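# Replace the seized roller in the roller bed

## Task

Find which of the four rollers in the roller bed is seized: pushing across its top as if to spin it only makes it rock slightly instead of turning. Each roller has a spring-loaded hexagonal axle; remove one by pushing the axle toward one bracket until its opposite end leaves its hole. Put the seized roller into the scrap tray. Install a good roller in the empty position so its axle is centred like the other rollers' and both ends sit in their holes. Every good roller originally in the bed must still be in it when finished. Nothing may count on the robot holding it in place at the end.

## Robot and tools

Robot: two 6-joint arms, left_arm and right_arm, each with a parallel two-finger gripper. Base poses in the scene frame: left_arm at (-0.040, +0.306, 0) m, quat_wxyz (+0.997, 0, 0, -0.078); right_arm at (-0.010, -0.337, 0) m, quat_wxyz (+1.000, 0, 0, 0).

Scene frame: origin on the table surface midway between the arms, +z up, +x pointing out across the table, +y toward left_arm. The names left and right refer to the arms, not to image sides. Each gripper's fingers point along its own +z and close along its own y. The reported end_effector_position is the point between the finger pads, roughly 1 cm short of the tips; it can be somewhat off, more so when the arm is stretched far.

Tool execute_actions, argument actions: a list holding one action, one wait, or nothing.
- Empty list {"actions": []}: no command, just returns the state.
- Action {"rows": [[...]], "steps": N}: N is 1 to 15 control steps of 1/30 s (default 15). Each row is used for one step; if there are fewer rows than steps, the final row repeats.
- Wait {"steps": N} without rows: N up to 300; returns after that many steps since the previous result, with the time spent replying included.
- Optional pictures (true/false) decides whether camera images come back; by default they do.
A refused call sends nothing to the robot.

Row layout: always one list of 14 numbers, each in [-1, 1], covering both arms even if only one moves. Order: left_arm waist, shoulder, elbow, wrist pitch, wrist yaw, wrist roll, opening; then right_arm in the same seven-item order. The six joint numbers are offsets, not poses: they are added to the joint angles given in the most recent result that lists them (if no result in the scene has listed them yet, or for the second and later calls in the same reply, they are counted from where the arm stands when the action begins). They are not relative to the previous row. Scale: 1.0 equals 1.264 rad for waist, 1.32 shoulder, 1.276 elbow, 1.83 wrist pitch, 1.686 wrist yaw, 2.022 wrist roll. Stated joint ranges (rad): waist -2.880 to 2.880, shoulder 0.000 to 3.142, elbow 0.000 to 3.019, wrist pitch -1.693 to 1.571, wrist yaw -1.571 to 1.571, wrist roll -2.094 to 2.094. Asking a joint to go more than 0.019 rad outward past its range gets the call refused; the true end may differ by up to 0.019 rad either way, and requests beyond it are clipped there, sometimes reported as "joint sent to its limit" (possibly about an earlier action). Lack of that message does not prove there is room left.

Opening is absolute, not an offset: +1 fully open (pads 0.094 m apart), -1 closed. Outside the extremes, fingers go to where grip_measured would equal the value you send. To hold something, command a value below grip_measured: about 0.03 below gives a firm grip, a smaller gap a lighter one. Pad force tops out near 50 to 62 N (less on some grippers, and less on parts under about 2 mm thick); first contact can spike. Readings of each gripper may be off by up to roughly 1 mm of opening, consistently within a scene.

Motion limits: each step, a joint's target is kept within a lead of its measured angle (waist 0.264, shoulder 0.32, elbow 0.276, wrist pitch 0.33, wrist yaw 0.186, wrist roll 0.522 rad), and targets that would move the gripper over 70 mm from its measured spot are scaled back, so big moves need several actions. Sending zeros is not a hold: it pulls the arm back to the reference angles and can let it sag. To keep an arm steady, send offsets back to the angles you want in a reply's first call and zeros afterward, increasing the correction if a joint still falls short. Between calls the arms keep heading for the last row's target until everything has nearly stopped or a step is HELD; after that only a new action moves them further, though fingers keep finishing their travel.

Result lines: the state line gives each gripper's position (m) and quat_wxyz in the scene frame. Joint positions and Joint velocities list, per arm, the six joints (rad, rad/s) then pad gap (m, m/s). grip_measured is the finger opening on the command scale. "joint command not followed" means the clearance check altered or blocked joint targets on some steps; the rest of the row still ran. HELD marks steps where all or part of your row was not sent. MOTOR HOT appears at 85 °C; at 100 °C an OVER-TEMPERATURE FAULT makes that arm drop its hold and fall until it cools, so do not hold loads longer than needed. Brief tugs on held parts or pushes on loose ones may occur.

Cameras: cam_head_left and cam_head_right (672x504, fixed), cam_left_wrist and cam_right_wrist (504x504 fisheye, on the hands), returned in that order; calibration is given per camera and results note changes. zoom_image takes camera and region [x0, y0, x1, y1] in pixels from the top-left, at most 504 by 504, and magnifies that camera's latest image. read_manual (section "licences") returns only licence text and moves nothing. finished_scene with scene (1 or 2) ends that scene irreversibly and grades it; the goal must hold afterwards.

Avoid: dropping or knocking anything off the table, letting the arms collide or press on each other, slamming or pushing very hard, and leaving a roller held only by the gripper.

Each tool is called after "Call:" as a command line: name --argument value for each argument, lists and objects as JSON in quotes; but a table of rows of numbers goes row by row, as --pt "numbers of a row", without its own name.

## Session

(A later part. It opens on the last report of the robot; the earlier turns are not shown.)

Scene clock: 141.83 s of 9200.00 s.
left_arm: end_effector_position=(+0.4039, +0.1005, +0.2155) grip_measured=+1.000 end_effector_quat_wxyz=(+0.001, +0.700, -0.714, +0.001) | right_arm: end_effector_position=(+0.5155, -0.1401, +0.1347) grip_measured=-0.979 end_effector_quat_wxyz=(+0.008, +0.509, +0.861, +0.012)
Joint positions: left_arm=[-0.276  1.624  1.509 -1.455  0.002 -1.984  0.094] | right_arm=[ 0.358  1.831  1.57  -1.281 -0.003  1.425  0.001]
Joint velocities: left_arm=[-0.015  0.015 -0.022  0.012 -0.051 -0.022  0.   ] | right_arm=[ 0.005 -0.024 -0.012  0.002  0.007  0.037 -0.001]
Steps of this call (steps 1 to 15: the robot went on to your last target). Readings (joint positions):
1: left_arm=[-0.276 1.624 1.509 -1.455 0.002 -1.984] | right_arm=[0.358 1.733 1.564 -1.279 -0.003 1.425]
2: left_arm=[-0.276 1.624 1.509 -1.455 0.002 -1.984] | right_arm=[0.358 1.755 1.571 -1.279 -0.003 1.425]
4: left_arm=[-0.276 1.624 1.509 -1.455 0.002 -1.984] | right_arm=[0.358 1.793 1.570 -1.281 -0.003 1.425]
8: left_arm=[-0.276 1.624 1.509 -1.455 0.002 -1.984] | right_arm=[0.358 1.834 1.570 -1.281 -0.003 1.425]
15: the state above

Call:
execute_actions --actions '[{"rows":[[0,0,0.03,0,0,0,1, 0,0.0,-0.015,0,0,0,-1],[0,0,0.03,0,0,0,1, 0,0.0,-0.03,0,0,0,-1],[0,0,0.03,0,0,0,1, 0,0.01,-0.03,0,0,0,-1],[0,0,0.03,0,0,0,1, 0,0.01,-0.03,0,0,0,-1],[0,0,0.03,0,0,0,1, 0,0.02,-0.03,0,0,0,-1],[0,0,0.03,0,0,0,1, 0,0.02,-0.03,0,0,0,-1],[0,0,0.03,0,0,0,1, 0,0.03,-0.03,0,0,0,-1],[0,0,0.03,0,0,0,1, 0,0.03,-0.03,0,0,0,-1],[0,0,0.03,0,0,0,1, 0,0.04,-0.035,0,0,0,-1]],"steps":15}]'

Scene clock: 149.70 s of 9200.00 s.
left_arm: end_effector_position=(+0.4039, +0.1005, +0.2155) grip_measured=+1.000 end_effector_quat_wxyz=(+0.001, +0.700, -0.714, +0.001) | right_arm: end_effector_position=(+0.5051, -0.1439, +0.1089) grip_measured=-0.979 end_effector_quat_wxyz=(-0.010, +0.509, +0.861, -0.010)
Joint positions: left_arm=[-0.276  1.624  1.509 -1.455  0.002 -1.984  0.094] | right_arm=[ 0.358  1.859  1.54  -1.281 -0.003  1.425  0.001]
Joint velocities: left_arm=[-0.015 -0.005 -0.017  0.012 -0.007 -0.007  0.   ] | right_arm=[ 0.005 -0.005 -0.002  0.007  0.037  0.007 -0.   ]
Steps of this call (steps 1 to 15: the robot went on to your last target; steps 16 to 90: nothing new was sent; then 4.37 s passed at rest; steps 91 to 105: all 15 steps of this action). Readings (joint positions):
91: left_arm=[-0.276 1.624 1.509 -1.455 0.002 -1.984] | right_arm=[0.358 1.831 1.570 -1.281 -0.003 1.425]
92: left_arm=[-0.276 1.624 1.509 -1.455 0.002 -1.984] | right_arm=[0.358 1.831 1.568 -1.281 -0.003 1.425]
94: left_arm=[-0.276 1.624 1.509 -1.455 0.002 -1.984] | right_arm=[0.358 1.831 1.558 -1.281 -0.003 1.425]
98: left_arm=[-0.276 1.624 1.509 -1.455 0.002 -1.984] | right_arm=[0.358 1.836 1.545 -1.281 -0.003 1.425]
105: the state above
camera_calibration (this result's frames):
cam_left_wrist: T_world_to_cam=[[0.999257, -0.0381791, 0.00531359, -0.400395], [-0.03395, -0.806399, 0.590396, -0.0284134], [-0.0182559, -0.590137, -0.807096, 0.367977], [0, 0, 0, 1]] pos_world=[0.40585, 0.178958, 0.315896]
cam_right_wrist: T_world_to_cam=[[-0.87868, -0.476768, 0.0247649, 0.369086], [-0.377169, 0.725052, 0.576232, 0.238965], [-0.292685, 0.496984, -0.816911, 0.429466], [0, 0, 0, 1]] pos_world=[0.540137, -0.210731, 0.203996]

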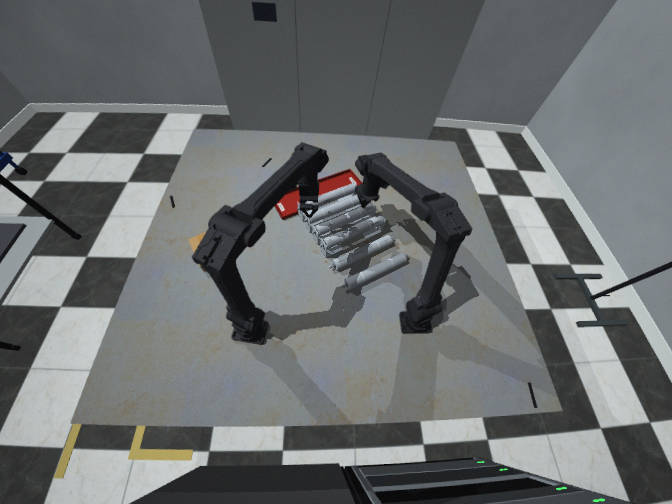

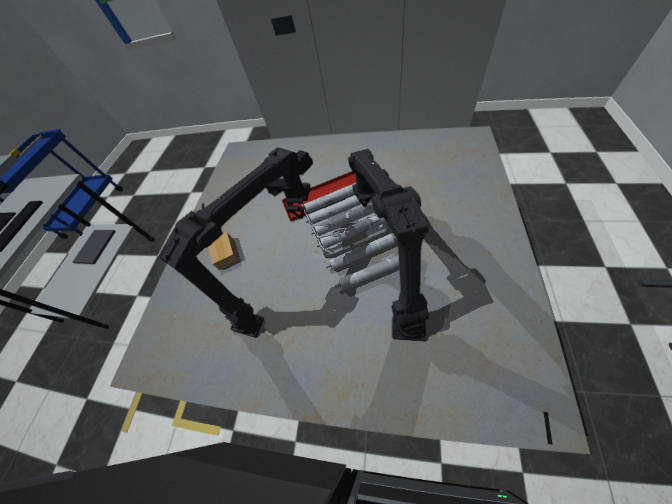

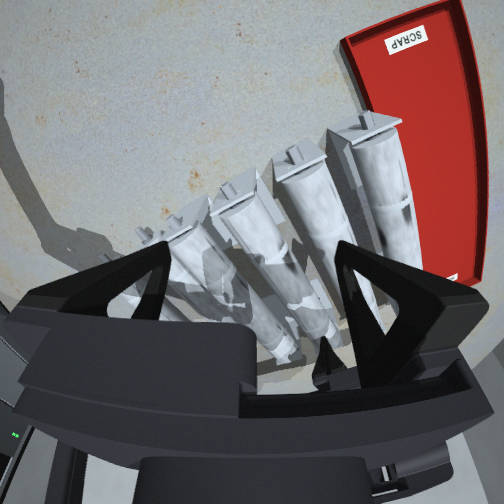

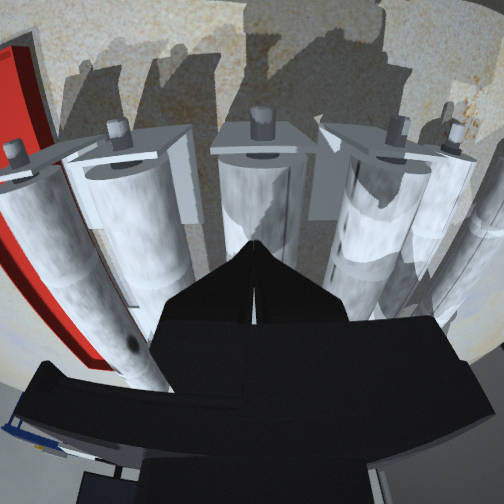

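Drag outward (+p), so the seam would move left.

Call:
execute_actions --actions '[{"rows":[[0,0,0.03,0,0,0,1, 0,0.035,-0.02,0.008,0,0,-1],[0,0,0.03,0,0,0,1, 0,0.035,-0.02,0.012,0,0,-1],[0,0,0.03,0,0,0,1, 0,0.035,-0.02,0.016,0,0,-1],[0,0,0.03,0,0,0,1, 0,0.035,-0.02,0.02,0,0,-1],[0,0,0.03,0,0,0,1, 0,0.035,-0.02,0.024,0,0,-1],[0,0,0.03,0,0,0,1, 0,0.035,-0.02,0.028,0,0,-1],[0,0,0.03,0,0,0,1, 0,0.035,-0.02,0.032,0,0,-1],[0,0,0.03,0,0,0,1, 0,0.035,-0.02,0.036,0,0,-1],[0,0,0.03,0,0,0,1, 0,0.035,-0.02,0.04,0,0,-1],[0,0,0.03,0,0,0,1, 0,0.035,-0.02,0.045,0,0,-1]],"steps":15}]'

Scene clock: 162.87 s of 9200.00 s.
left_arm: end_effector_position=(+0.4039, +0.1005, +0.2155) grip_measured=+1.000 end_effector_quat_wxyz=(+0.001, +0.700, -0.714, +0.001) | right_arm: end_effector_position=(+0.5208, -0.1381, +0.1002) grip_measured=-0.979 end_effector_quat_wxyz=(+0.008, +0.509, +0.861, +0.012)
Joint positions: left_arm=[-0.276  1.624  1.509 -1.455  0.002 -1.984  0.094] | right_arm=[ 0.358  1.872  1.536 -1.206 -0.003  1.425  0.001]
Joint velocities: left_arm=[-0.005  0.015 -0.007 -0.017  0.037 -0.037  0.   ] | right_arm=[ 0.005 -0.005 -0.012  0.032  0.022  0.037 -0.   ]
Steps of this call (steps 1 to 15: the robot went on to your last target; steps 16 to 90: nothing new was sent; then 9.67 s passed at rest; steps 91 to 105: all 15 steps of this action). Readings (joint positions):
91: left_arm=[-0.276 1.624 1.509 -1.455 0.002 -1.984] | right_arm=[0.358 1.859 1.540 -1.281 -0.003 1.425]
92: left_arm=[-0.276 1.624 1.509 -1.455 0.002 -1.984] | right_arm=[0.358 1.859 1.540 -1.280 -0.003 1.425]
94: left_arm=[-0.276 1.624 1.509 -1.455 0.002 -1.984] | right_arm=[0.358 1.859 1.540 -1.270 -0.003 1.425]
98: left_arm=[-0.276 1.624 1.509 -1.455 0.002 -1.984] | right_arm=[0.358 1.864 1.540 -1.240 -0.003 1.425]
105: the state above
camera_calibration (this result's frames):
cam_left_wrist: T_world_to_cam=[[0.999257, -0.0381791, 0.00531359, -0.400395], [-0.03395, -0.806399, 0.590396, -0.0284134], [-0.0182559, -0.590137, -0.807096, 0.367977], [0, 0, 0, 1]] pos_world=[0.40585, 0.178958, 0.315896]
cam_right_wrist: T_world_to_cam=[[-0.878454, -0.476684, -0.0330257, 0.391587], [-0.408496, 0.713343, 0.569449, 0.261023], [-0.247888, 0.513726, -0.821363, 0.403469], [0, 0, 0, 1]] pos_world=[0.550634, -0.206808, 0.195687]

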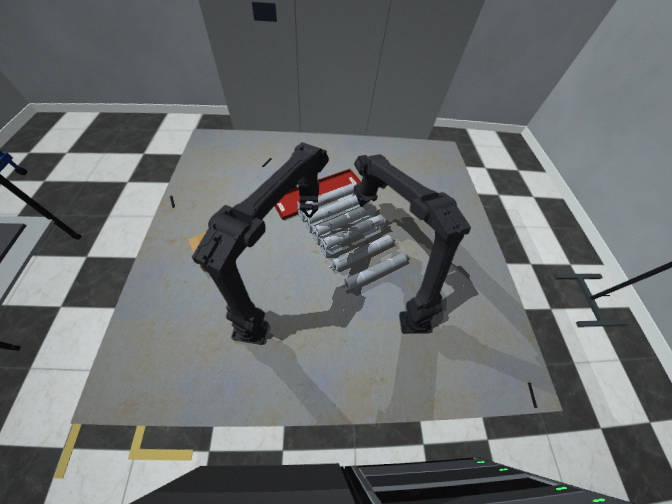

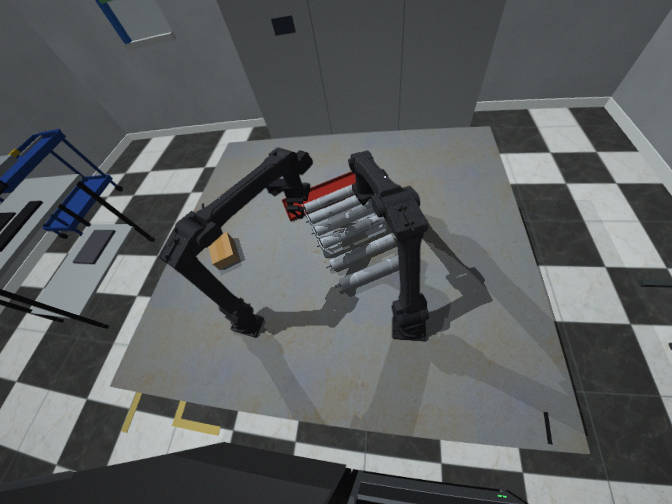

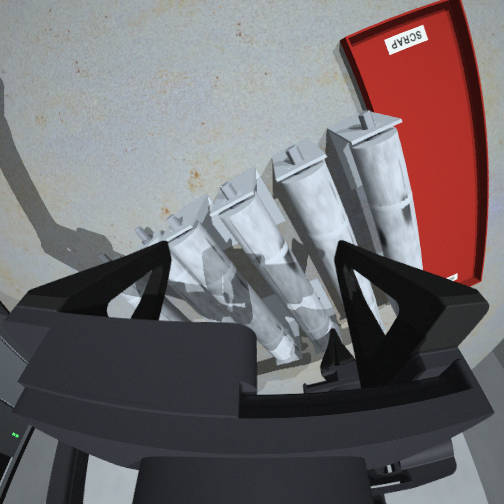

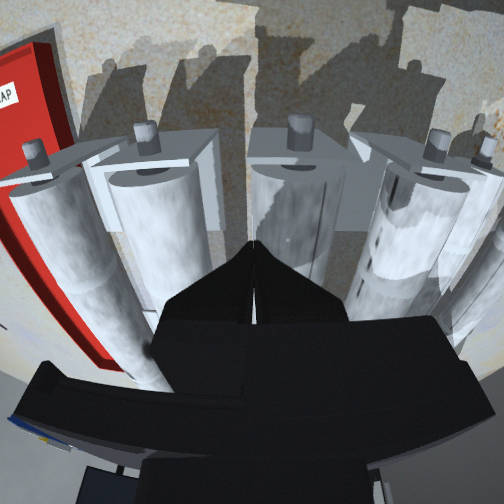

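Call:
execute_actions --actions '[{"rows":[[0,0,0.03,0,0,0,1, 0,-0.02,0.0,0,0,0,-1],[0,0,0.03,0,0,0,1, 0,-0.03,0,0,0,0,-1],[0,0,0.03,0,0,0,1, 0,-0.035,0,0,0,0,-1],[0,0,0.03,0,0,0,1, 0,-0.035,0,0,0,0,-1],[0,0,0.03,0,0,0,1, 0,-0.035,0,0,0,0,-1],[0,0,0.03,0,0,0,1, 0,-0.035,0,0,0,0,-1],[0,0,0.03,0,0,0,1, 0,-0.035,0,-0.02,0,0,-1],[0,0,0.03,0,0,0,1, 0,-0.035,0,-0.04,0,0,-1],[0,0,0.03,0,0,0,1, 0,-0.035,0,-0.065,0,0,-1]],"steps":15}]' --pictures false

Call:
execute_actions --actions '[{"rows":[[0,0,0.03,0,0,0,1, 0,0.02,0.0,0,0,0,-1],[0,0,0.03,0,0,0,1, 0,0.03,0,0,0,0,-1],[0,0,0.03,0,0,0,1, 0,0.04,0,0,0,0,-1],[0,0,0.03,0,0,0,1, 0,0.05,-0.01,0,0,0,-1],[0,0,0.03,0,0,0,1, 0,0.06,-0.02,0,0,0,-1]],"steps":15}]'

Scene clock: 177.27 s of 9200.00 s.
left_arm: end_effector_position=(+0.4039, +0.1005, +0.2155) grip_measured=+1.000 end_effector_quat_wxyz=(+0.001, +0.700, -0.714, +0.001) | right_arm: end_effector_position=(+0.4968, -0.1470, +0.1231) grip_measured=-0.979 end_effector_quat_wxyz=(-0.012, +0.509, +0.861, -0.013)
Joint positions: left_arm=[-0.276  1.624  1.509 -1.455  0.002 -1.984  0.094] | right_arm=[ 0.358  1.829  1.535 -1.312 -0.003  1.425  0.001]
Joint velocities: left_arm=[-0.005  0.005 -0.007  0.002  0.037 -0.081  0.   ] | right_arm=[-0.024 -0.005 -0.012 -0.042 -0.037 -0.081 -0.   ]
Steps of this call (steps 1 to 15: the robot went on to your last target; steps 16 to 90: nothing new was sent; then 10.90 s passed at rest; steps 91 to 105: all 15 steps of this action). Readings (joint positions):
91: left_arm=[-0.276 1.624 1.509 -1.455 0.002 -1.984] | right_arm=[0.358 1.871 1.535 -1.205 -0.003 1.425]
92: left_arm=[-0.276 1.624 1.509 -1.455 0.002 -1.984] | right_arm=[0.358 1.869 1.535 -1.205 -0.003 1.425]
94: left_arm=[-0.276 1.624 1.509 -1.455 0.002 -1.984] | right_arm=[0.358 1.862 1.535 -1.205 -0.003 1.425]
98: left_arm=[-0.276 1.624 1.509 -1.455 0.002 -1.984] | right_arm=[0.358 1.841 1.535 -1.224 -0.003 1.425]
105: the state above

Scene clock: 177.77 s of 9200.00 s.
left_arm: end_effector_position=(+0.4039, +0.1005, +0.2155) grip_measured=+1.000 end_effector_quat_wxyz=(+0.001, +0.700, -0.714, +0.001) | right_arm: end_effector_position=(+0.4957, -0.1475, +0.1083) grip_measured=-0.979 end_effector_quat_wxyz=(-0.022, +0.508, +0.860, -0.025)
Joint positions: left_arm=[-0.276  1.624  1.509 -1.455  0.002 -1.984  0.094] | right_arm=[ 0.358  1.857  1.535 -1.316 -0.003  1.425  0.001]
Joint velocities: left_arm=[-0.005 -0.005 -0.007 -0.002  0.037 -0.051  0.   ] | right_arm=[-0.005  0.015 -0.022 -0.022  0.037 -0.007  0.   ]
Steps of this call (steps 1 to 15: all 15 steps of this action). Readings (joint positions):
1: left_arm=[-0.276 1.624 1.509 -1.455 0.002 -1.984] | right_arm=[0.358 1.829 1.535 -1.312 -0.003 1.425]
2: left_arm=[-0.276 1.624 1.509 -1.455 0.002 -1.984] | right_arm=[0.358 1.830 1.535 -1.312 -0.003 1.425]
4: left_arm=[-0.276 1.624 1.509 -1.455 0.002 -1.984] | right_arm=[0.358 1.835 1.535 -1.312 -0.003 1.425]
8: left_arm=[-0.276 1.624 1.509 -1.455 0.002 -1.984] | right_arm=[0.358 1.857 1.535 -1.315 -0.003 1.425]
15: the state above
camera_calibration (this result's frames):
cam_left_wrist: T_world_to_cam=[[0.999257, -0.0381791, 0.00531359, -0.400395], [-0.03395, -0.806399, 0.590396, -0.0284134], [-0.0182559, -0.590137, -0.807096, 0.367977], [0, 0, 0, 1]] pos_world=[0.40585, 0.178958, 0.315896]
cam_right_wrist: T_world_to_cam=[[-0.877143, -0.476193, 0.0621262, 0.354396], [-0.356723, 0.732693, 0.579577, 0.228933], [-0.32151, 0.48621, -0.812546, 0.440198], [0, 0, 0, 1]] pos_world=[0.53405, -0.213006, 0.202979]

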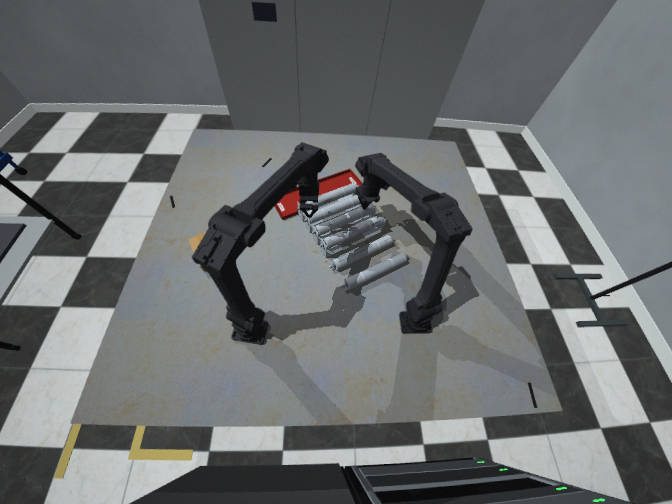

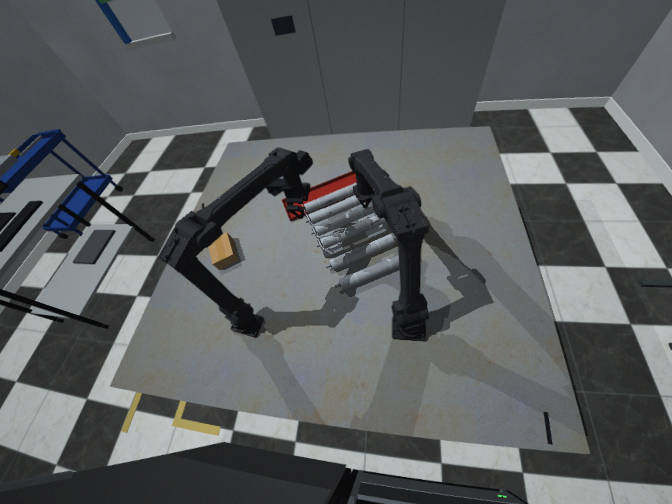

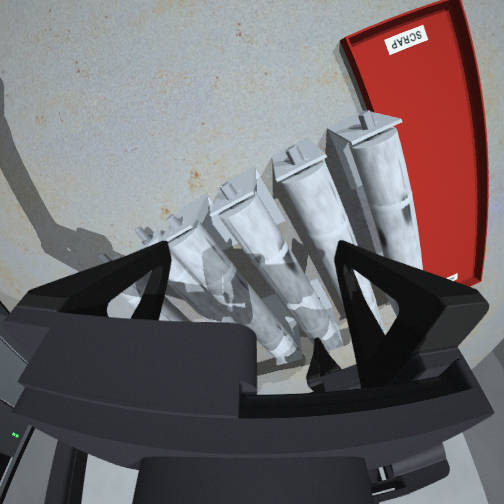

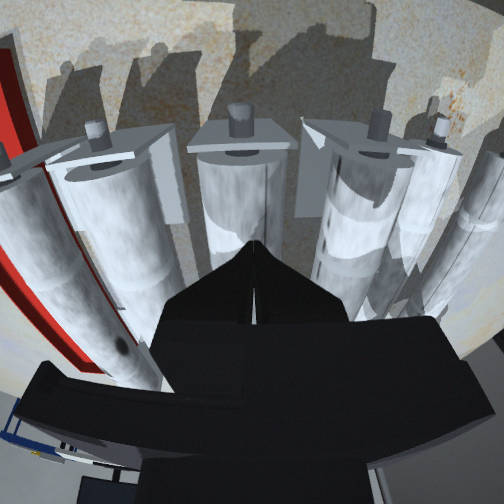

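Call:
execute_actions --actions '[{"rows":[[0,0,0.03,0,0,0,1, 0,0.04,-0.025,0.008,0,0,-1],[0,0,0.03,0,0,0,1, 0,0.04,-0.025,0.013,0,0,-1],[0,0,0.03,0,0,0,1, 0,0.04,-0.025,0.018,0,0,-1],[0,0,0.03,0,0,0,1, 0,0.04,-0.025,0.023,0,0,-1],[0,0,0.03,0,0,0,1, 0,0.04,-0.025,0.028,0,0,-1],[0,0,0.03,0,0,0,1, 0,0.04,-0.025,0.033,0,0,-1],[0,0,0.03,0,0,0,1, 0,0.04,-0.025,0.038,0,0,-1],[0,0,0.03,0,0,0,1, 0,0.04,-0.025,0.043,0,0,-1],[0,0,0.03,0,0,0,1, 0,0.04,-0.025,0.048,0,0,-1],[0,0,0.03,0,0,0,1, 0,0.04,-0.025,0.053,0,0,-1]],"steps":15}]'

Scene clock: 187.30 s of 9200.00 s.
left_arm: end_effector_position=(+0.4039, +0.1005, +0.2155) grip_measured=+1.000 end_effector_quat_wxyz=(+0.001, +0.700, -0.714, +0.001) | right_arm: end_effector_position=(+0.5166, -0.1391, +0.1036) grip_measured=-0.979 end_effector_quat_wxyz=(+0.004, +0.509, +0.861, +0.009)
Joint positions: left_arm=[-0.276  1.624  1.509 -1.455  0.002 -1.984  0.094] | right_arm=[ 0.358  1.864  1.534 -1.221 -0.006  1.425  0.001]
Joint velocities: left_arm=[-0.005 -0.015 -0.002 -0.007  0.022 -0.081  0.   ] | right_arm=[ 0.005  0.024  0.002  0.051 -0.037 -0.007  0.   ]
Steps of this call (steps 1 to 15: the robot went on to your last target; steps 16 to 90: nothing new was sent; then 6.03 s passed at rest; steps 91 to 105: all 15 steps of this action). Readings (joint positions):
91: left_arm=[-0.276 1.624 1.509 -1.455 0.002 -1.984] | right_arm=[0.358 1.857 1.535 -1.316 -0.003 1.425]
92: left_arm=[-0.276 1.624 1.509 -1.455 0.002 -1.984] | right_arm=[0.358 1.857 1.535 -1.315 -0.003 1.425]
94: left_arm=[-0.276 1.624 1.509 -1.455 0.002 -1.984] | right_arm=[0.358 1.857 1.535 -1.307 -0.003 1.425]
98: left_arm=[-0.276 1.624 1.509 -1.455 0.002 -1.984] | right_arm=[0.358 1.857 1.535 -1.270 -0.006 1.425]
105: the state above
camera_calibration (this result's frames):
cam_left_wrist: T_world_to_cam=[[0.999257, -0.0381791, 0.00531359, -0.400395], [-0.03395, -0.806399, 0.590396, -0.0284134], [-0.0182559, -0.590137, -0.807096, 0.367977], [0, 0, 0, 1]] pos_world=[0.40585, 0.178958, 0.315896]
cam_right_wrist: T_world_to_cam=[[-0.878713, -0.476765, -0.0236316, 0.386631], [-0.40263, 0.713664, 0.573212, 0.254737], [-0.256423, 0.513203, -0.819066, 0.409796], [0, 0, 0, 1]] pos_world=[0.547383, -0.207773, 0.198769]

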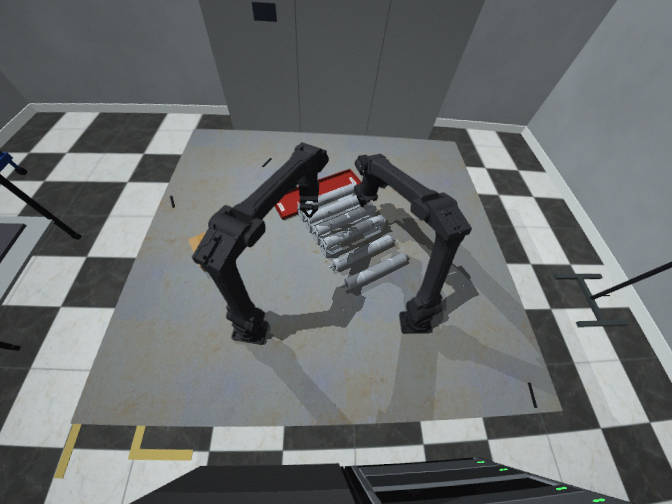

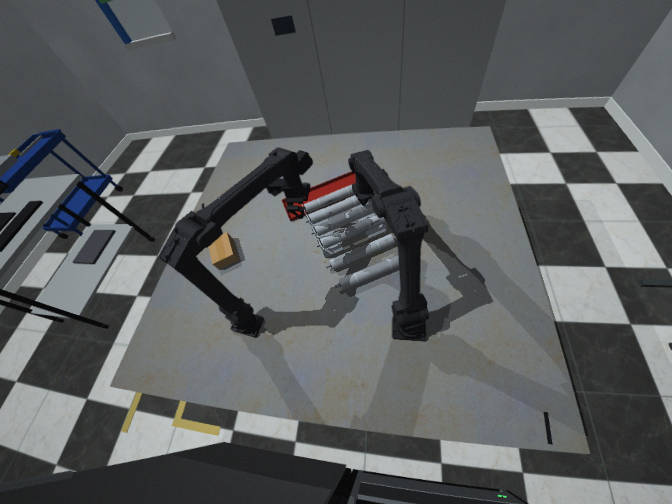

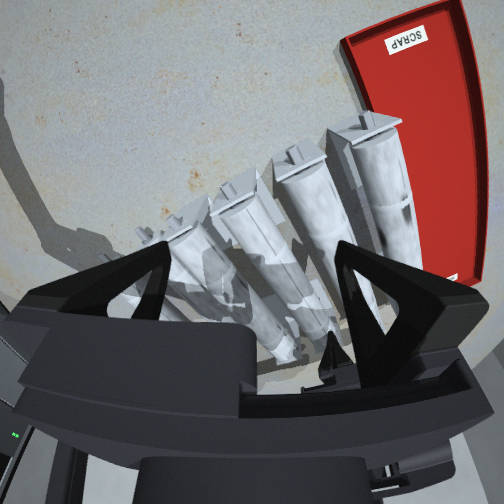

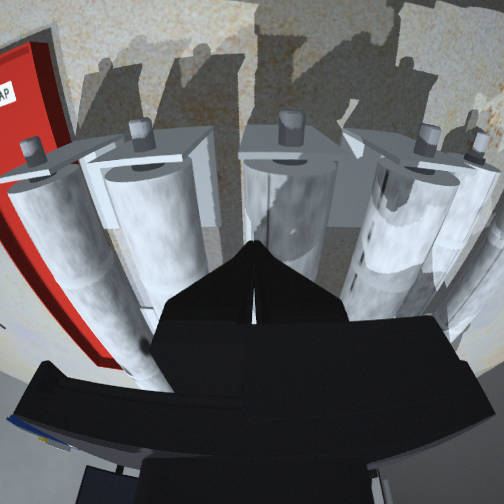

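Call:
execute_actions --actions '[{"rows":[[0,0,0.03,0,0,0,1, 0,-0.02,0.03,0,0,0,-1],[0,0,0.03,0,0,0,1, 0,-0.03,0.05,-0.01,0,0,-1],[0,0,0.03,0,0,0,1, 0,-0.03,0.07,-0.02,0,0,-1],[0,0,0.03,0,0,0,1, 0,-0.03,0.09,-0.03,0,0,-1],[0,0,0.03,0,0,0,1, 0,-0.01,0.11,-0.04,0,0,-1],[0,0,0.03,0,0,0,1, 0,0.01,0.13,-0.05,0,0,-1],[0,0,0.03,0,0,0,1, 0,0.025,0.15,-0.06,0,0,-1],[0,0,0.03,0,0,0,1, 0,0.04,0.17,-0.07,0,0,-1],[0,0,0.03,0,0,0,1, 0,0.055,0.19,-0.08,0,0,-1],[0,0,0.03,0,0,0,1, 0,0.07,0.21,-0.09,0,0,-1],[0,0,0.03,0,0,0,1, 0,0.085,0.23,-0.10,0,0,-1],[0,0,0.03,0,0,0,1, 0,0.10,0.25,-0.11,0,0,-1],[0,0,0.03,0,0,0,1, 0,0.115,0.27,-0.12,0,0,-1],[0,0,0.03,0,0,0,1, 0,0.13,0.295,-0.13,0,0,-1],[0,0,0.03,0,0,0,1, 0,0.135,0.295,-0.137,0,0,-1]],"steps":15}]' --pictures false

Call:
execute_actions --actions '[{"steps":15}]' --pictures false

Scene clock: 205.07 s of 9200.00 s.
left_arm: end_effector_position=(+0.4039, +0.1005, +0.2155) grip_measured=+1.000 end_effector_quat_wxyz=(+0.001, +0.700, -0.714, +0.001) | right_arm: end_effector_position=(+0.5676, -0.1200, +0.1666) grip_measured=-0.979 end_effector_quat_wxyz=(+0.008, +0.509, +0.861, +0.015)
Joint positions: left_arm=[-0.276  1.624  1.509 -1.455  0.002 -1.984  0.094] | right_arm=[ 0.358  1.963  1.852 -1.428 -0.006  1.425  0.001]
Joint velocities: left_arm=[-0.015  0.015 -0.037  0.002  0.022  0.007  0.   ] | right_arm=[-0.005  0.503  0.584 -0.413  0.007 -0.051  0.001]
Steps of this call (steps 1 to 15: the robot went on to your last target; steps 16 to 90: nothing new was sent; then 14.27 s passed at rest; steps 91 to 105: all 15 steps of this action). Readings (joint positions):
91: left_arm=[-0.276 1.624 1.509 -1.455 0.002 -1.984] | right_arm=[0.358 1.863 1.534 -1.219 -0.006 1.425]
92: left_arm=[-0.276 1.624 1.509 -1.455 0.002 -1.984] | right_arm=[0.358 1.861 1.534 -1.221 -0.006 1.425]
94: left_arm=[-0.276 1.624 1.509 -1.455 0.002 -1.984] | right_arm=[0.358 1.857 1.545 -1.241 -0.006 1.425]
98: left_arm=[-0.276 1.624 1.509 -1.455 0.002 -1.984] | right_arm=[0.358 1.867 1.636 -1.309 -0.006 1.425]
105: the state above

Scene clock: 205.57 s of 9200.00 s.
left_arm: end_effector_position=(+0.4039, +0.1005, +0.2155) grip_measured=+1.000 end_effector_quat_wxyz=(+0.001, +0.700, -0.714, +0.001) | right_arm: end_effector_position=(+0.5664, -0.1205, +0.1303) grip_measured=-0.979 end_effector_quat_wxyz=(-0.020, +0.509, +0.861, -0.020)
Joint positions: left_arm=[-0.276  1.624  1.509 -1.455  0.002 -1.984  0.094] | right_arm=[ 0.358  2.036  1.871 -1.461 -0.006  1.425  0.001]
Joint velocities: left_arm=[-0.015 -0.005  0.002 -0.012 -0.051  0.051  0.   ] | right_arm=[-0.005 -0.005 -0.002 -0.002  0.037  0.022  0.001]
Steps of this call (steps 1 to 15: the robot went on to your last target). Readings (joint positions):
1: left_arm=[-0.276 1.624 1.509 -1.455 0.002 -1.984] | right_arm=[0.358 1.978 1.866 -1.439 -0.006 1.425]
2: left_arm=[-0.276 1.624 1.509 -1.455 0.002 -1.984] | right_arm=[0.358 1.991 1.871 -1.445 -0.006 1.425]
4: left_arm=[-0.276 1.624 1.509 -1.455 0.002 -1.984] | right_arm=[0.358 2.011 1.871 -1.455 -0.006 1.425]
8: left_arm=[-0.276 1.624 1.509 -1.455 0.002 -1.984] | right_arm=[0.358 2.035 1.871 -1.460 -0.006 1.425]
15: the state above

Call:
execute_actions --actions '[{"rows":[[0,0,0.03,0,0,0,1, 0,0.015,0.01,0.012,0,0,-1],[0,0,0.03,0,0,0,1, 0,0.02,0.01,0.012,0,0,-1],[0,0,0.03,0,0,0,1, 0,0.025,0.01,0.012,0,0,-1],[0,0,0.03,0,0,0,1, 0,0.03,0.01,0.012,0,0,-1],[0,0,0.03,0,0,0,1, 0,0.035,0.01,0.012,0,0,-1],[0,0,0.03,0,0,0,1, 0,0.04,0.01,0.012,0,0,-1],[0,0,0.03,0,0,0,1, 0,0.045,0.01,0.012,0,0,-1],[0,0,0.03,0,0,0,1, 0,0.05,0.01,0.012,0,0,-1],[0,0,0.03,0,0,0,1, 0,0.055,0,0.012,0,0,-1],[0,0,0.03,0,0,0,1, 0,0.065,-0.01,0.012,0,0,-1]],"steps":15}]'

Call:
execute_actions --actions '[{"rows":[[0,0,0.03,0,0,0,1, 0,0.045,-0.025,0.008,0,0,-1],[0,0,0.03,0,0,0,1, 0,0.045,-0.025,0.013,0,0,-1],[0,0,0.03,0,0,0,1, 0,0.045,-0.025,0.018,0,0,-1],[0,0,0.03,0,0,0,1, 0,0.045,-0.025,0.023,0,0,-1],[0,0,0.03,0,0,0,1, 0,0.045,-0.025,0.028,0,0,-1],[0,0,0.03,0,0,0,1, 0,0.045,-0.025,0.033,0,0,-1],[0,0,0.03,0,0,0,1, 0,0.045,-0.025,0.038,0,0,-1],[0,0,0.03,0,0,0,1, 0,0.045,-0.025,0.043,0,0,-1],[0,0,0.03,0,0,0,1, 0,0.045,-0.025,0.048,0,0,-1],[0,0,0.03,0,0,0,1, 0,0.045,-0.025,0.053,0,0,-1]],"steps":15}]'

Scene clock: 223.13 s of 9200.00 s.
left_arm: end_effector_position=(+0.4039, +0.1005, +0.2155) grip_measured=+1.000 end_effector_quat_wxyz=(+0.001, +0.700, -0.714, +0.001) | right_arm: end_effector_position=(+0.5695, -0.1193, +0.1098) grip_measured=-0.979 end_effector_quat_wxyz=(-0.026, +0.508, +0.860, -0.027)
Joint positions: left_arm=[-0.276  1.624  1.509 -1.455  0.002 -1.984  0.094] | right_arm=[ 0.358  2.071  1.872 -1.448 -0.006  1.425  0.001]
Joint velocities: left_arm=[-0.015  0.005  0.007 -0.022 -0.051 -0.037  0.   ] | right_arm=[-0.005 -0.005 -0.002  0.046 -0.007 -0.037  0.   ]
Steps of this call (steps 1 to 15: the robot went on to your last target; steps 16 to 90: nothing new was sent; then 14.07 s passed at rest; steps 91 to 105: all 15 steps of this action). Readings (joint positions):
91: left_arm=[-0.276 1.624 1.509 -1.455 0.002 -1.984] | right_arm=[0.358 2.036 1.871 -1.459 -0.006 1.425]
92: left_arm=[-0.276 1.624 1.509 -1.455 0.002 -1.984] | right_arm=[0.358 2.036 1.871 -1.456 -0.006 1.425]
94: left_arm=[-0.276 1.624 1.509 -1.455 0.002 -1.984] | right_arm=[0.358 2.036 1.871 -1.452 -0.006 1.425]
98: left_arm=[-0.276 1.624 1.509 -1.455 0.002 -1.984] | right_arm=[0.358 2.047 1.871 -1.450 -0.006 1.425]
105: the state above
camera_calibration (this result's frames):
cam_left_wrist: T_world_to_cam=[[0.999257, -0.0381791, 0.00531359, -0.400395], [-0.03395, -0.806399, 0.590396, -0.0284134], [-0.0182559, -0.590137, -0.807096, 0.367977], [0, 0, 0, 1]] pos_world=[0.40585, 0.178958, 0.315896]
cam_right_wrist: T_world_to_cam=[[-0.876657, -0.475997, 0.0699957, 0.431326], [-0.351375, 0.73282, 0.582674, 0.230409], [-0.328646, 0.486211, -0.809686, 0.455201], [0, 0, 0, 1]] pos_world=[0.608685, -0.184862, 0.204125]

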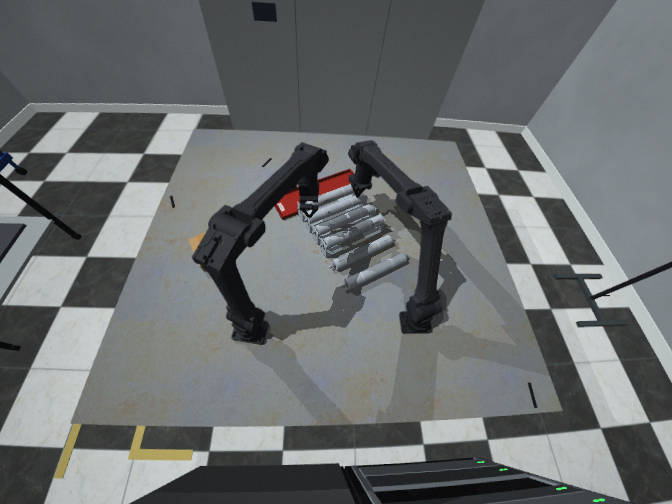

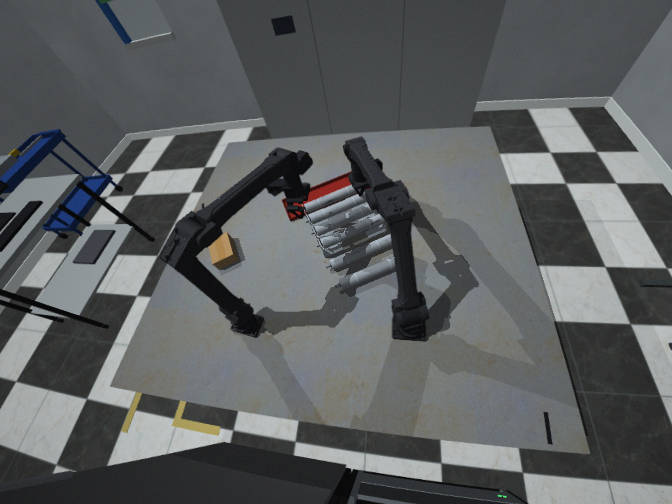

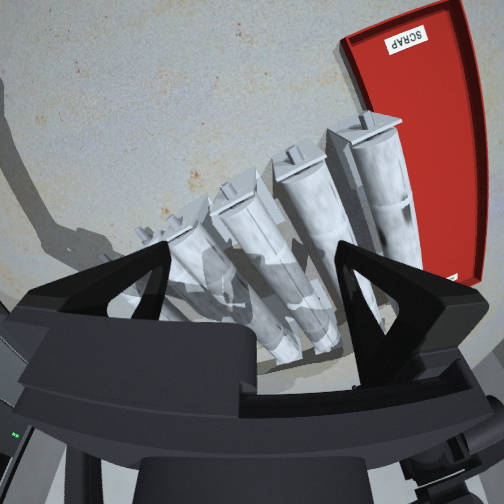

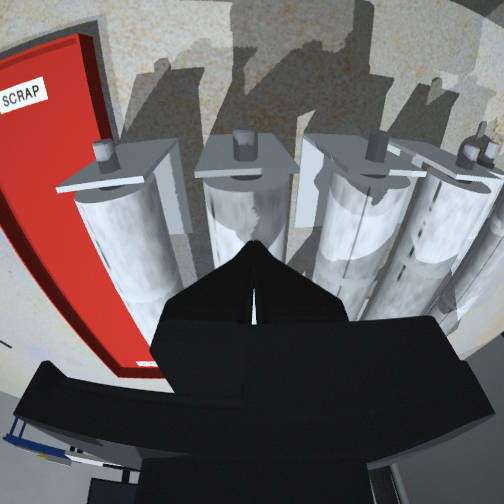

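Scene clock: 223.63 s of 9200.00 s.
left_arm: end_effector_position=(+0.4039, +0.1005, +0.2155) grip_measured=+1.000 end_effector_quat_wxyz=(+0.001, +0.700, -0.714, +0.001) | right_arm: end_effector_position=(+0.5903, -0.1110, +0.1026) grip_measured=-0.979 end_effector_quat_wxyz=(-0.001, +0.509, +0.861, +0.006)
Joint positions: left_arm=[-0.276  1.624  1.509 -1.455  0.002 -1.984  0.094] | right_arm=[ 0.358  2.079  1.869 -1.352 -0.009  1.425  0.001]
Joint velocities: left_arm=[-0.015 -0.015  0.007 -0.007  0.037 -0.081  0.   ] | right_arm=[-0.005  0.024  0.007  0.051 -0.007  0.037  0.   ]
Steps of this call (steps 1 to 15: all 15 steps of this action). Readings (joint positions):
1: left_arm=[-0.276 1.624 1.509 -1.455 0.002 -1.984] | right_arm=[0.358 2.071 1.872 -1.447 -0.006 1.425]
2: left_arm=[-0.276 1.624 1.509 -1.455 0.002 -1.984] | right_arm=[0.358 2.071 1.872 -1.445 -0.006 1.425]
4: left_arm=[-0.276 1.624 1.509 -1.455 0.002 -1.984] | right_arm=[0.358 2.071 1.872 -1.436 -0.007 1.425]
8: left_arm=[-0.276 1.624 1.509 -1.455 0.002 -1.984] | right_arm=[0.358 2.071 1.872 -1.400 -0.007 1.425]
15: the state above
camera_calibration (this result's frames):
cam_left_wrist: T_world_to_cam=[[0.999257, -0.0381791, 0.00531359, -0.400395], [-0.03395, -0.806399, 0.590396, -0.0284134], [-0.0182559, -0.590137, -0.807096, 0.367977], [0, 0, 0, 1]] pos_world=[0.40585, 0.178958, 0.315896]
cam_right_wrist: T_world_to_cam=[[-0.878893, -0.476819, -0.0138046, 0.463862], [-0.396573, 0.714285, 0.576652, 0.261131], [-0.265098, 0.51229, -0.816873, 0.418271], [0, 0, 0, 1]] pos_world=[0.622126, -0.17962, 0.197496]

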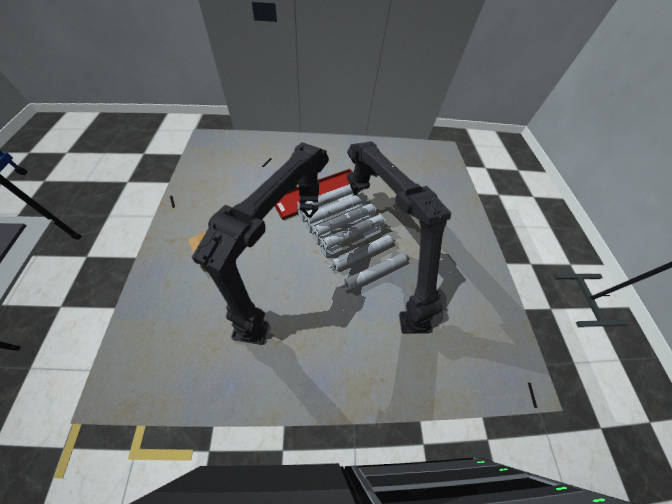

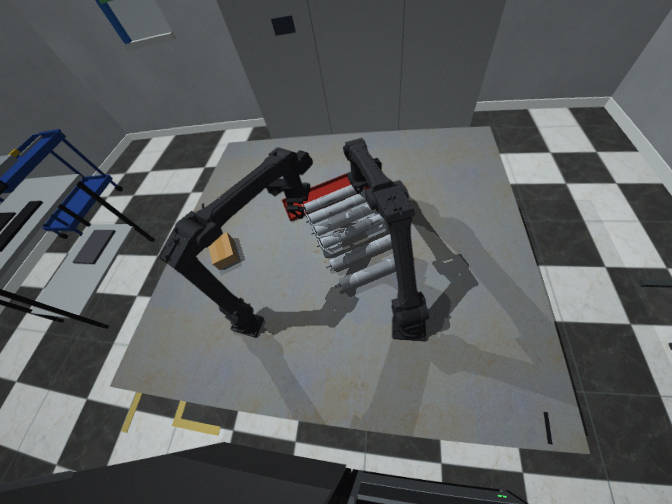

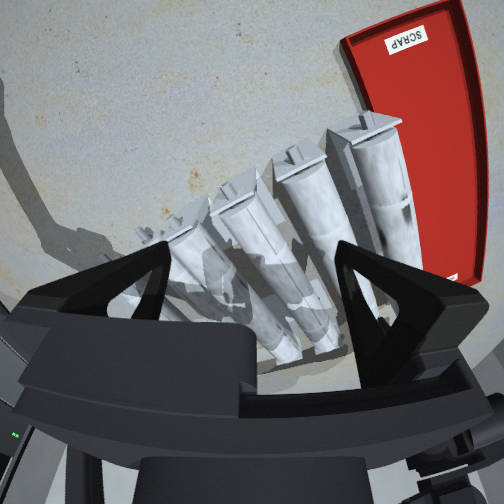

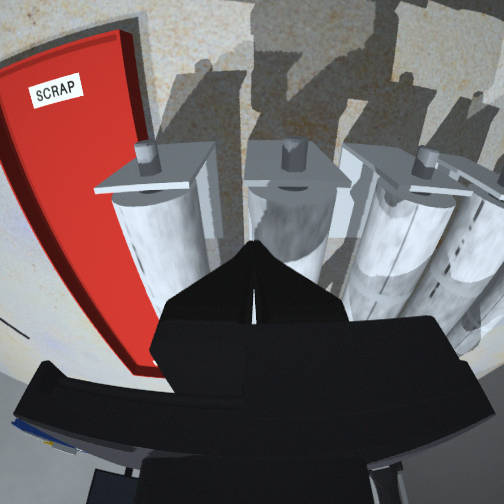

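Call:
execute_actions --actions '[{"rows":[[0,0,0.03,0,0,0,1, 0,-0.02,0.03,0,0,0,-1],[0,0,0.03,0,0,0,1, 0,-0.03,0.045,-0.01,0,0,-1],[0,0,0.03,0,0,0,1, 0,-0.03,0.06,-0.02,0,0,-1],[0,0,0.03,0,0,0,1, 0.005,-0.03,0.075,-0.02,0,0,-1],[0,0,0.03,0,0,0,1, 0.01,-0.02,0.09,-0.02,0,0,-1],[0,0,0.03,0,0,0,1, 0.015,-0.01,0.105,-0.02,0,0,-1],[0,0,0.03,0,0,0,1, 0.02,0,0.12,-0.02,0,0,-1],[0,0,0.03,0,0,0,1, 0.02,0.01,0.135,-0.02,0,0,-1],[0,0,0.03,0,0,0,1, 0.02,0.02,0.15,-0.02,0,0,-1],[0,0,0.03,0,0,0,1, 0.02,0.03,0.165,-0.02,0,0,-1],[0,0,0.03,0,0,0,1, 0.02,0.04,0.18,-0.02,0,0,-1],[0,0,0.03,0,0,0,1, 0.02,0.05,0.195,-0.02,0,0,-1],[0,0,0.03,0,0,0,1, 0.02,0.06,0.21,-0.02,0,0,-1],[0,0,0.03,0,0,0,1, 0.02,0.07,0.22,-0.02,0,0,-1],[0,0,0.03,0,0,0,1, 0.02,0.078,0.22,-0.02,0,0,-1]],"steps":15}]' --pictures false

Call:
execute_actions --actions '[{"steps":15}]' --pictures false

Scene clock: 239.77 s of 9200.00 s.
left_arm: end_effector_position=(+0.4039, +0.1005, +0.2155) grip_measured=+1.000 end_effector_quat_wxyz=(+0.001, +0.700, -0.714, +0.001) | right_arm: end_effector_position=(+0.6418, -0.0814, +0.1781) grip_measured=-0.979 end_effector_quat_wxyz=(+0.054, +0.500, +0.861, +0.075)
Joint positions: left_arm=[-0.276  1.624  1.509 -1.455  0.002 -1.984  0.094] | right_arm=[ 0.371  2.104  2.097 -1.379 -0.01   1.425  0.001]
Joint velocities: left_arm=[-0.005 -0.005 -0.017  0.002 -0.066 -0.007  0.   ] | right_arm=[ 0.034  0.19   0.452  0.022 -0.007 -0.022 -0.   ]
Steps of this call (steps 1 to 15: the robot went on to your last target; steps 16 to 90: nothing new was sent; then 12.63 s passed at rest; steps 91 to 105: all 15 steps of this action). Readings (joint positions):
91: left_arm=[-0.276 1.624 1.509 -1.455 0.002 -1.984] | right_arm=[0.358 2.079 1.870 -1.348 -0.010 1.425]
92: left_arm=[-0.276 1.624 1.509 -1.455 0.002 -1.984] | right_arm=[0.358 2.076 1.870 -1.350 -0.010 1.425]
94: left_arm=[-0.276 1.624 1.509 -1.455 0.002 -1.984] | right_arm=[0.358 2.072 1.875 -1.367 -0.010 1.425]
98: left_arm=[-0.276 1.624 1.509 -1.455 0.002 -1.984] | right_arm=[0.360 2.072 1.934 -1.379 -0.010 1.425]
105: the state above

Scene clock: 240.27 s of 9200.00 s.
left_arm: end_effector_position=(+0.4039, +0.1005, +0.2155) grip_measured=+1.000 end_effector_quat_wxyz=(+0.001, +0.700, -0.714, +0.001) | right_arm: end_effector_position=(+0.6468, -0.0783, +0.1413) grip_measured=-0.979 end_effector_quat_wxyz=(+0.039, +0.501, +0.863, +0.057)
Joint positions: left_arm=[-0.276  1.624  1.509 -1.455  0.002 -1.984  0.094] | right_arm=[ 0.373  2.167  2.113 -1.379 -0.01   1.425  0.001]
Joint velocities: left_arm=[-0.005 -0.015 -0.002 -0.012  0.066  0.051  0.   ] | right_arm=[-0.005 -0.015  0.002 -0.012 -0.095  0.007 -0.   ]
Steps of this call (steps 1 to 15: the robot went on to your last target). Readings (joint positions):
1: left_arm=[-0.276 1.624 1.509 -1.455 0.002 -1.984] | right_arm=[0.372 2.110 2.109 -1.379 -0.010 1.425]
2: left_arm=[-0.276 1.624 1.509 -1.455 0.002 -1.984] | right_arm=[0.373 2.116 2.113 -1.379 -0.010 1.425]
4: left_arm=[-0.276 1.624 1.509 -1.455 0.002 -1.984] | right_arm=[0.373 2.128 2.113 -1.379 -0.010 1.425]
8: left_arm=[-0.276 1.624 1.509 -1.455 0.002 -1.984] | right_arm=[0.373 2.155 2.113 -1.379 -0.010 1.425]
15: the state above

Call:
execute_actions --actions '[{"rows":[[0,0,0.03,0,0,0,1, 0,0.02,0.01,0,0,0,-1],[0,0,0.03,0,0,0,1, 0,0.025,0.01,0,0,0,-1],[0,0,0.03,0,0,0,1, 0,0.03,0.01,0,0,0,-1],[0,0,0.03,0,0,0,1, 0,0.035,0.01,0,0,0,-1],[0,0,0.03,0,0,0,1, 0,0.04,0.01,0,0,0,-1],[0,0,0.03,0,0,0,1, 0,0.045,0.01,0,0,0,-1],[0,0,0.03,0,0,0,1, 0,0.05,0.01,0,0,0,-1],[0,0,0.03,0,0,0,1, 0,0.055,0.01,0,0,0,-1],[0,0,0.03,0,0,0,1, 0,0.06,0.01,0,0,0,-1],[0,0,0.03,0,0,0,1, 0,0.065,0.01,0,0,0,-1],[0,0,0.03,0,0,0,1, 0,0.075,0,0,0,0,-1]],"steps":15}]'

Scene clock: 248.30 s of 9200.00 s.
left_arm: end_effector_position=(+0.4039, +0.1005, +0.2155) grip_measured=+1.000 end_effector_quat_wxyz=(+0.001, +0.700, -0.714, +0.001) | right_arm: end_effector_position=(+0.6484, -0.0774, +0.1095) grip_measured=-0.980 end_effector_quat_wxyz=(+0.026, +0.501, +0.864, +0.041)
Joint positions: left_arm=[-0.276  1.624  1.509 -1.455  0.002 -1.984  0.094] | right_arm=[ 0.373  2.216  2.117 -1.375 -0.011  1.425  0.001]
Joint velocities: left_arm=[-0.005 -0.005 -0.012  0.007  0.007  0.007  0.   ] | right_arm=[-0.005  0.034  0.002  0.066  0.007 -0.051  0.   ]
Steps of this call (steps 1 to 15: the robot went on to your last target; steps 16 to 90: nothing new was sent; then 4.53 s passed at rest; steps 91 to 105: all 15 steps of this action). Readings (joint positions):
91: left_arm=[-0.276 1.624 1.509 -1.455 0.002 -1.984] | right_arm=[0.373 2.167 2.113 -1.379 -0.010 1.425]
92: left_arm=[-0.276 1.624 1.509 -1.455 0.002 -1.984] | right_arm=[0.373 2.167 2.113 -1.379 -0.010 1.425]
94: left_arm=[-0.276 1.624 1.509 -1.455 0.002 -1.984] | right_arm=[0.373 2.168 2.113 -1.379 -0.010 1.425]
98: left_arm=[-0.276 1.624 1.509 -1.455 0.002 -1.984] | right_arm=[0.373 2.180 2.113 -1.379 -0.010 1.425]
105: the state above
camera_calibration (this result's frames):
cam_left_wrist: T_world_to_cam=[[0.999257, -0.0381791, 0.00531359, -0.400395], [-0.03395, -0.806399, 0.590396, -0.0284134], [-0.0182559, -0.590137, -0.807096, 0.367977], [0, 0, 0, 1]] pos_world=[0.40585, 0.178958, 0.315896]
cam_right_wrist: T_world_to_cam=[[-0.866857, -0.488341, -0.100408, 0.531864], [-0.453583, 0.688907, 0.565393, 0.292433], [-0.206933, 0.535658, -0.818687, 0.386406], [0, 0, 0, 1]] pos_world=[0.673653, -0.14871, 0.20441]

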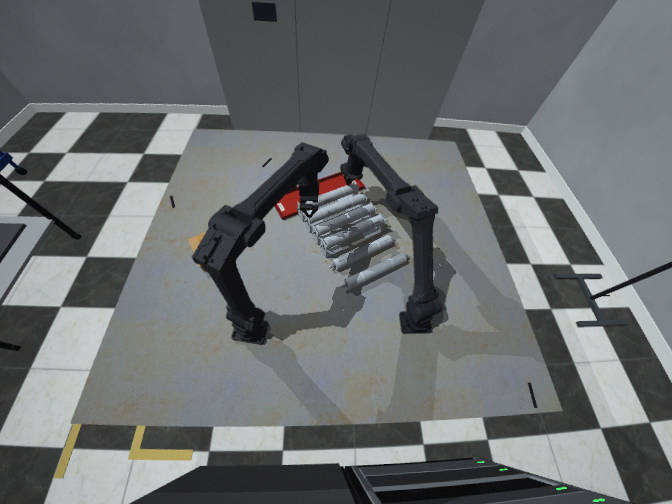

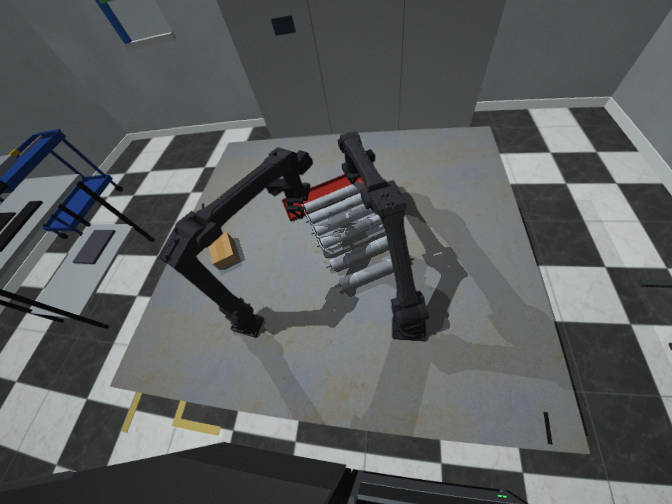

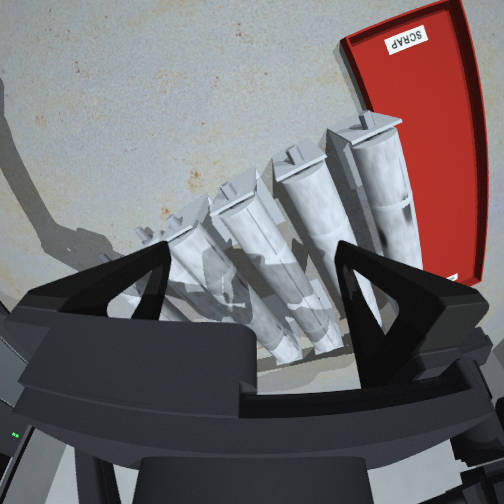

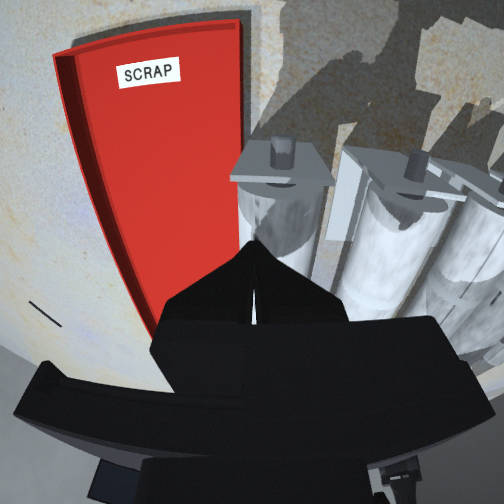

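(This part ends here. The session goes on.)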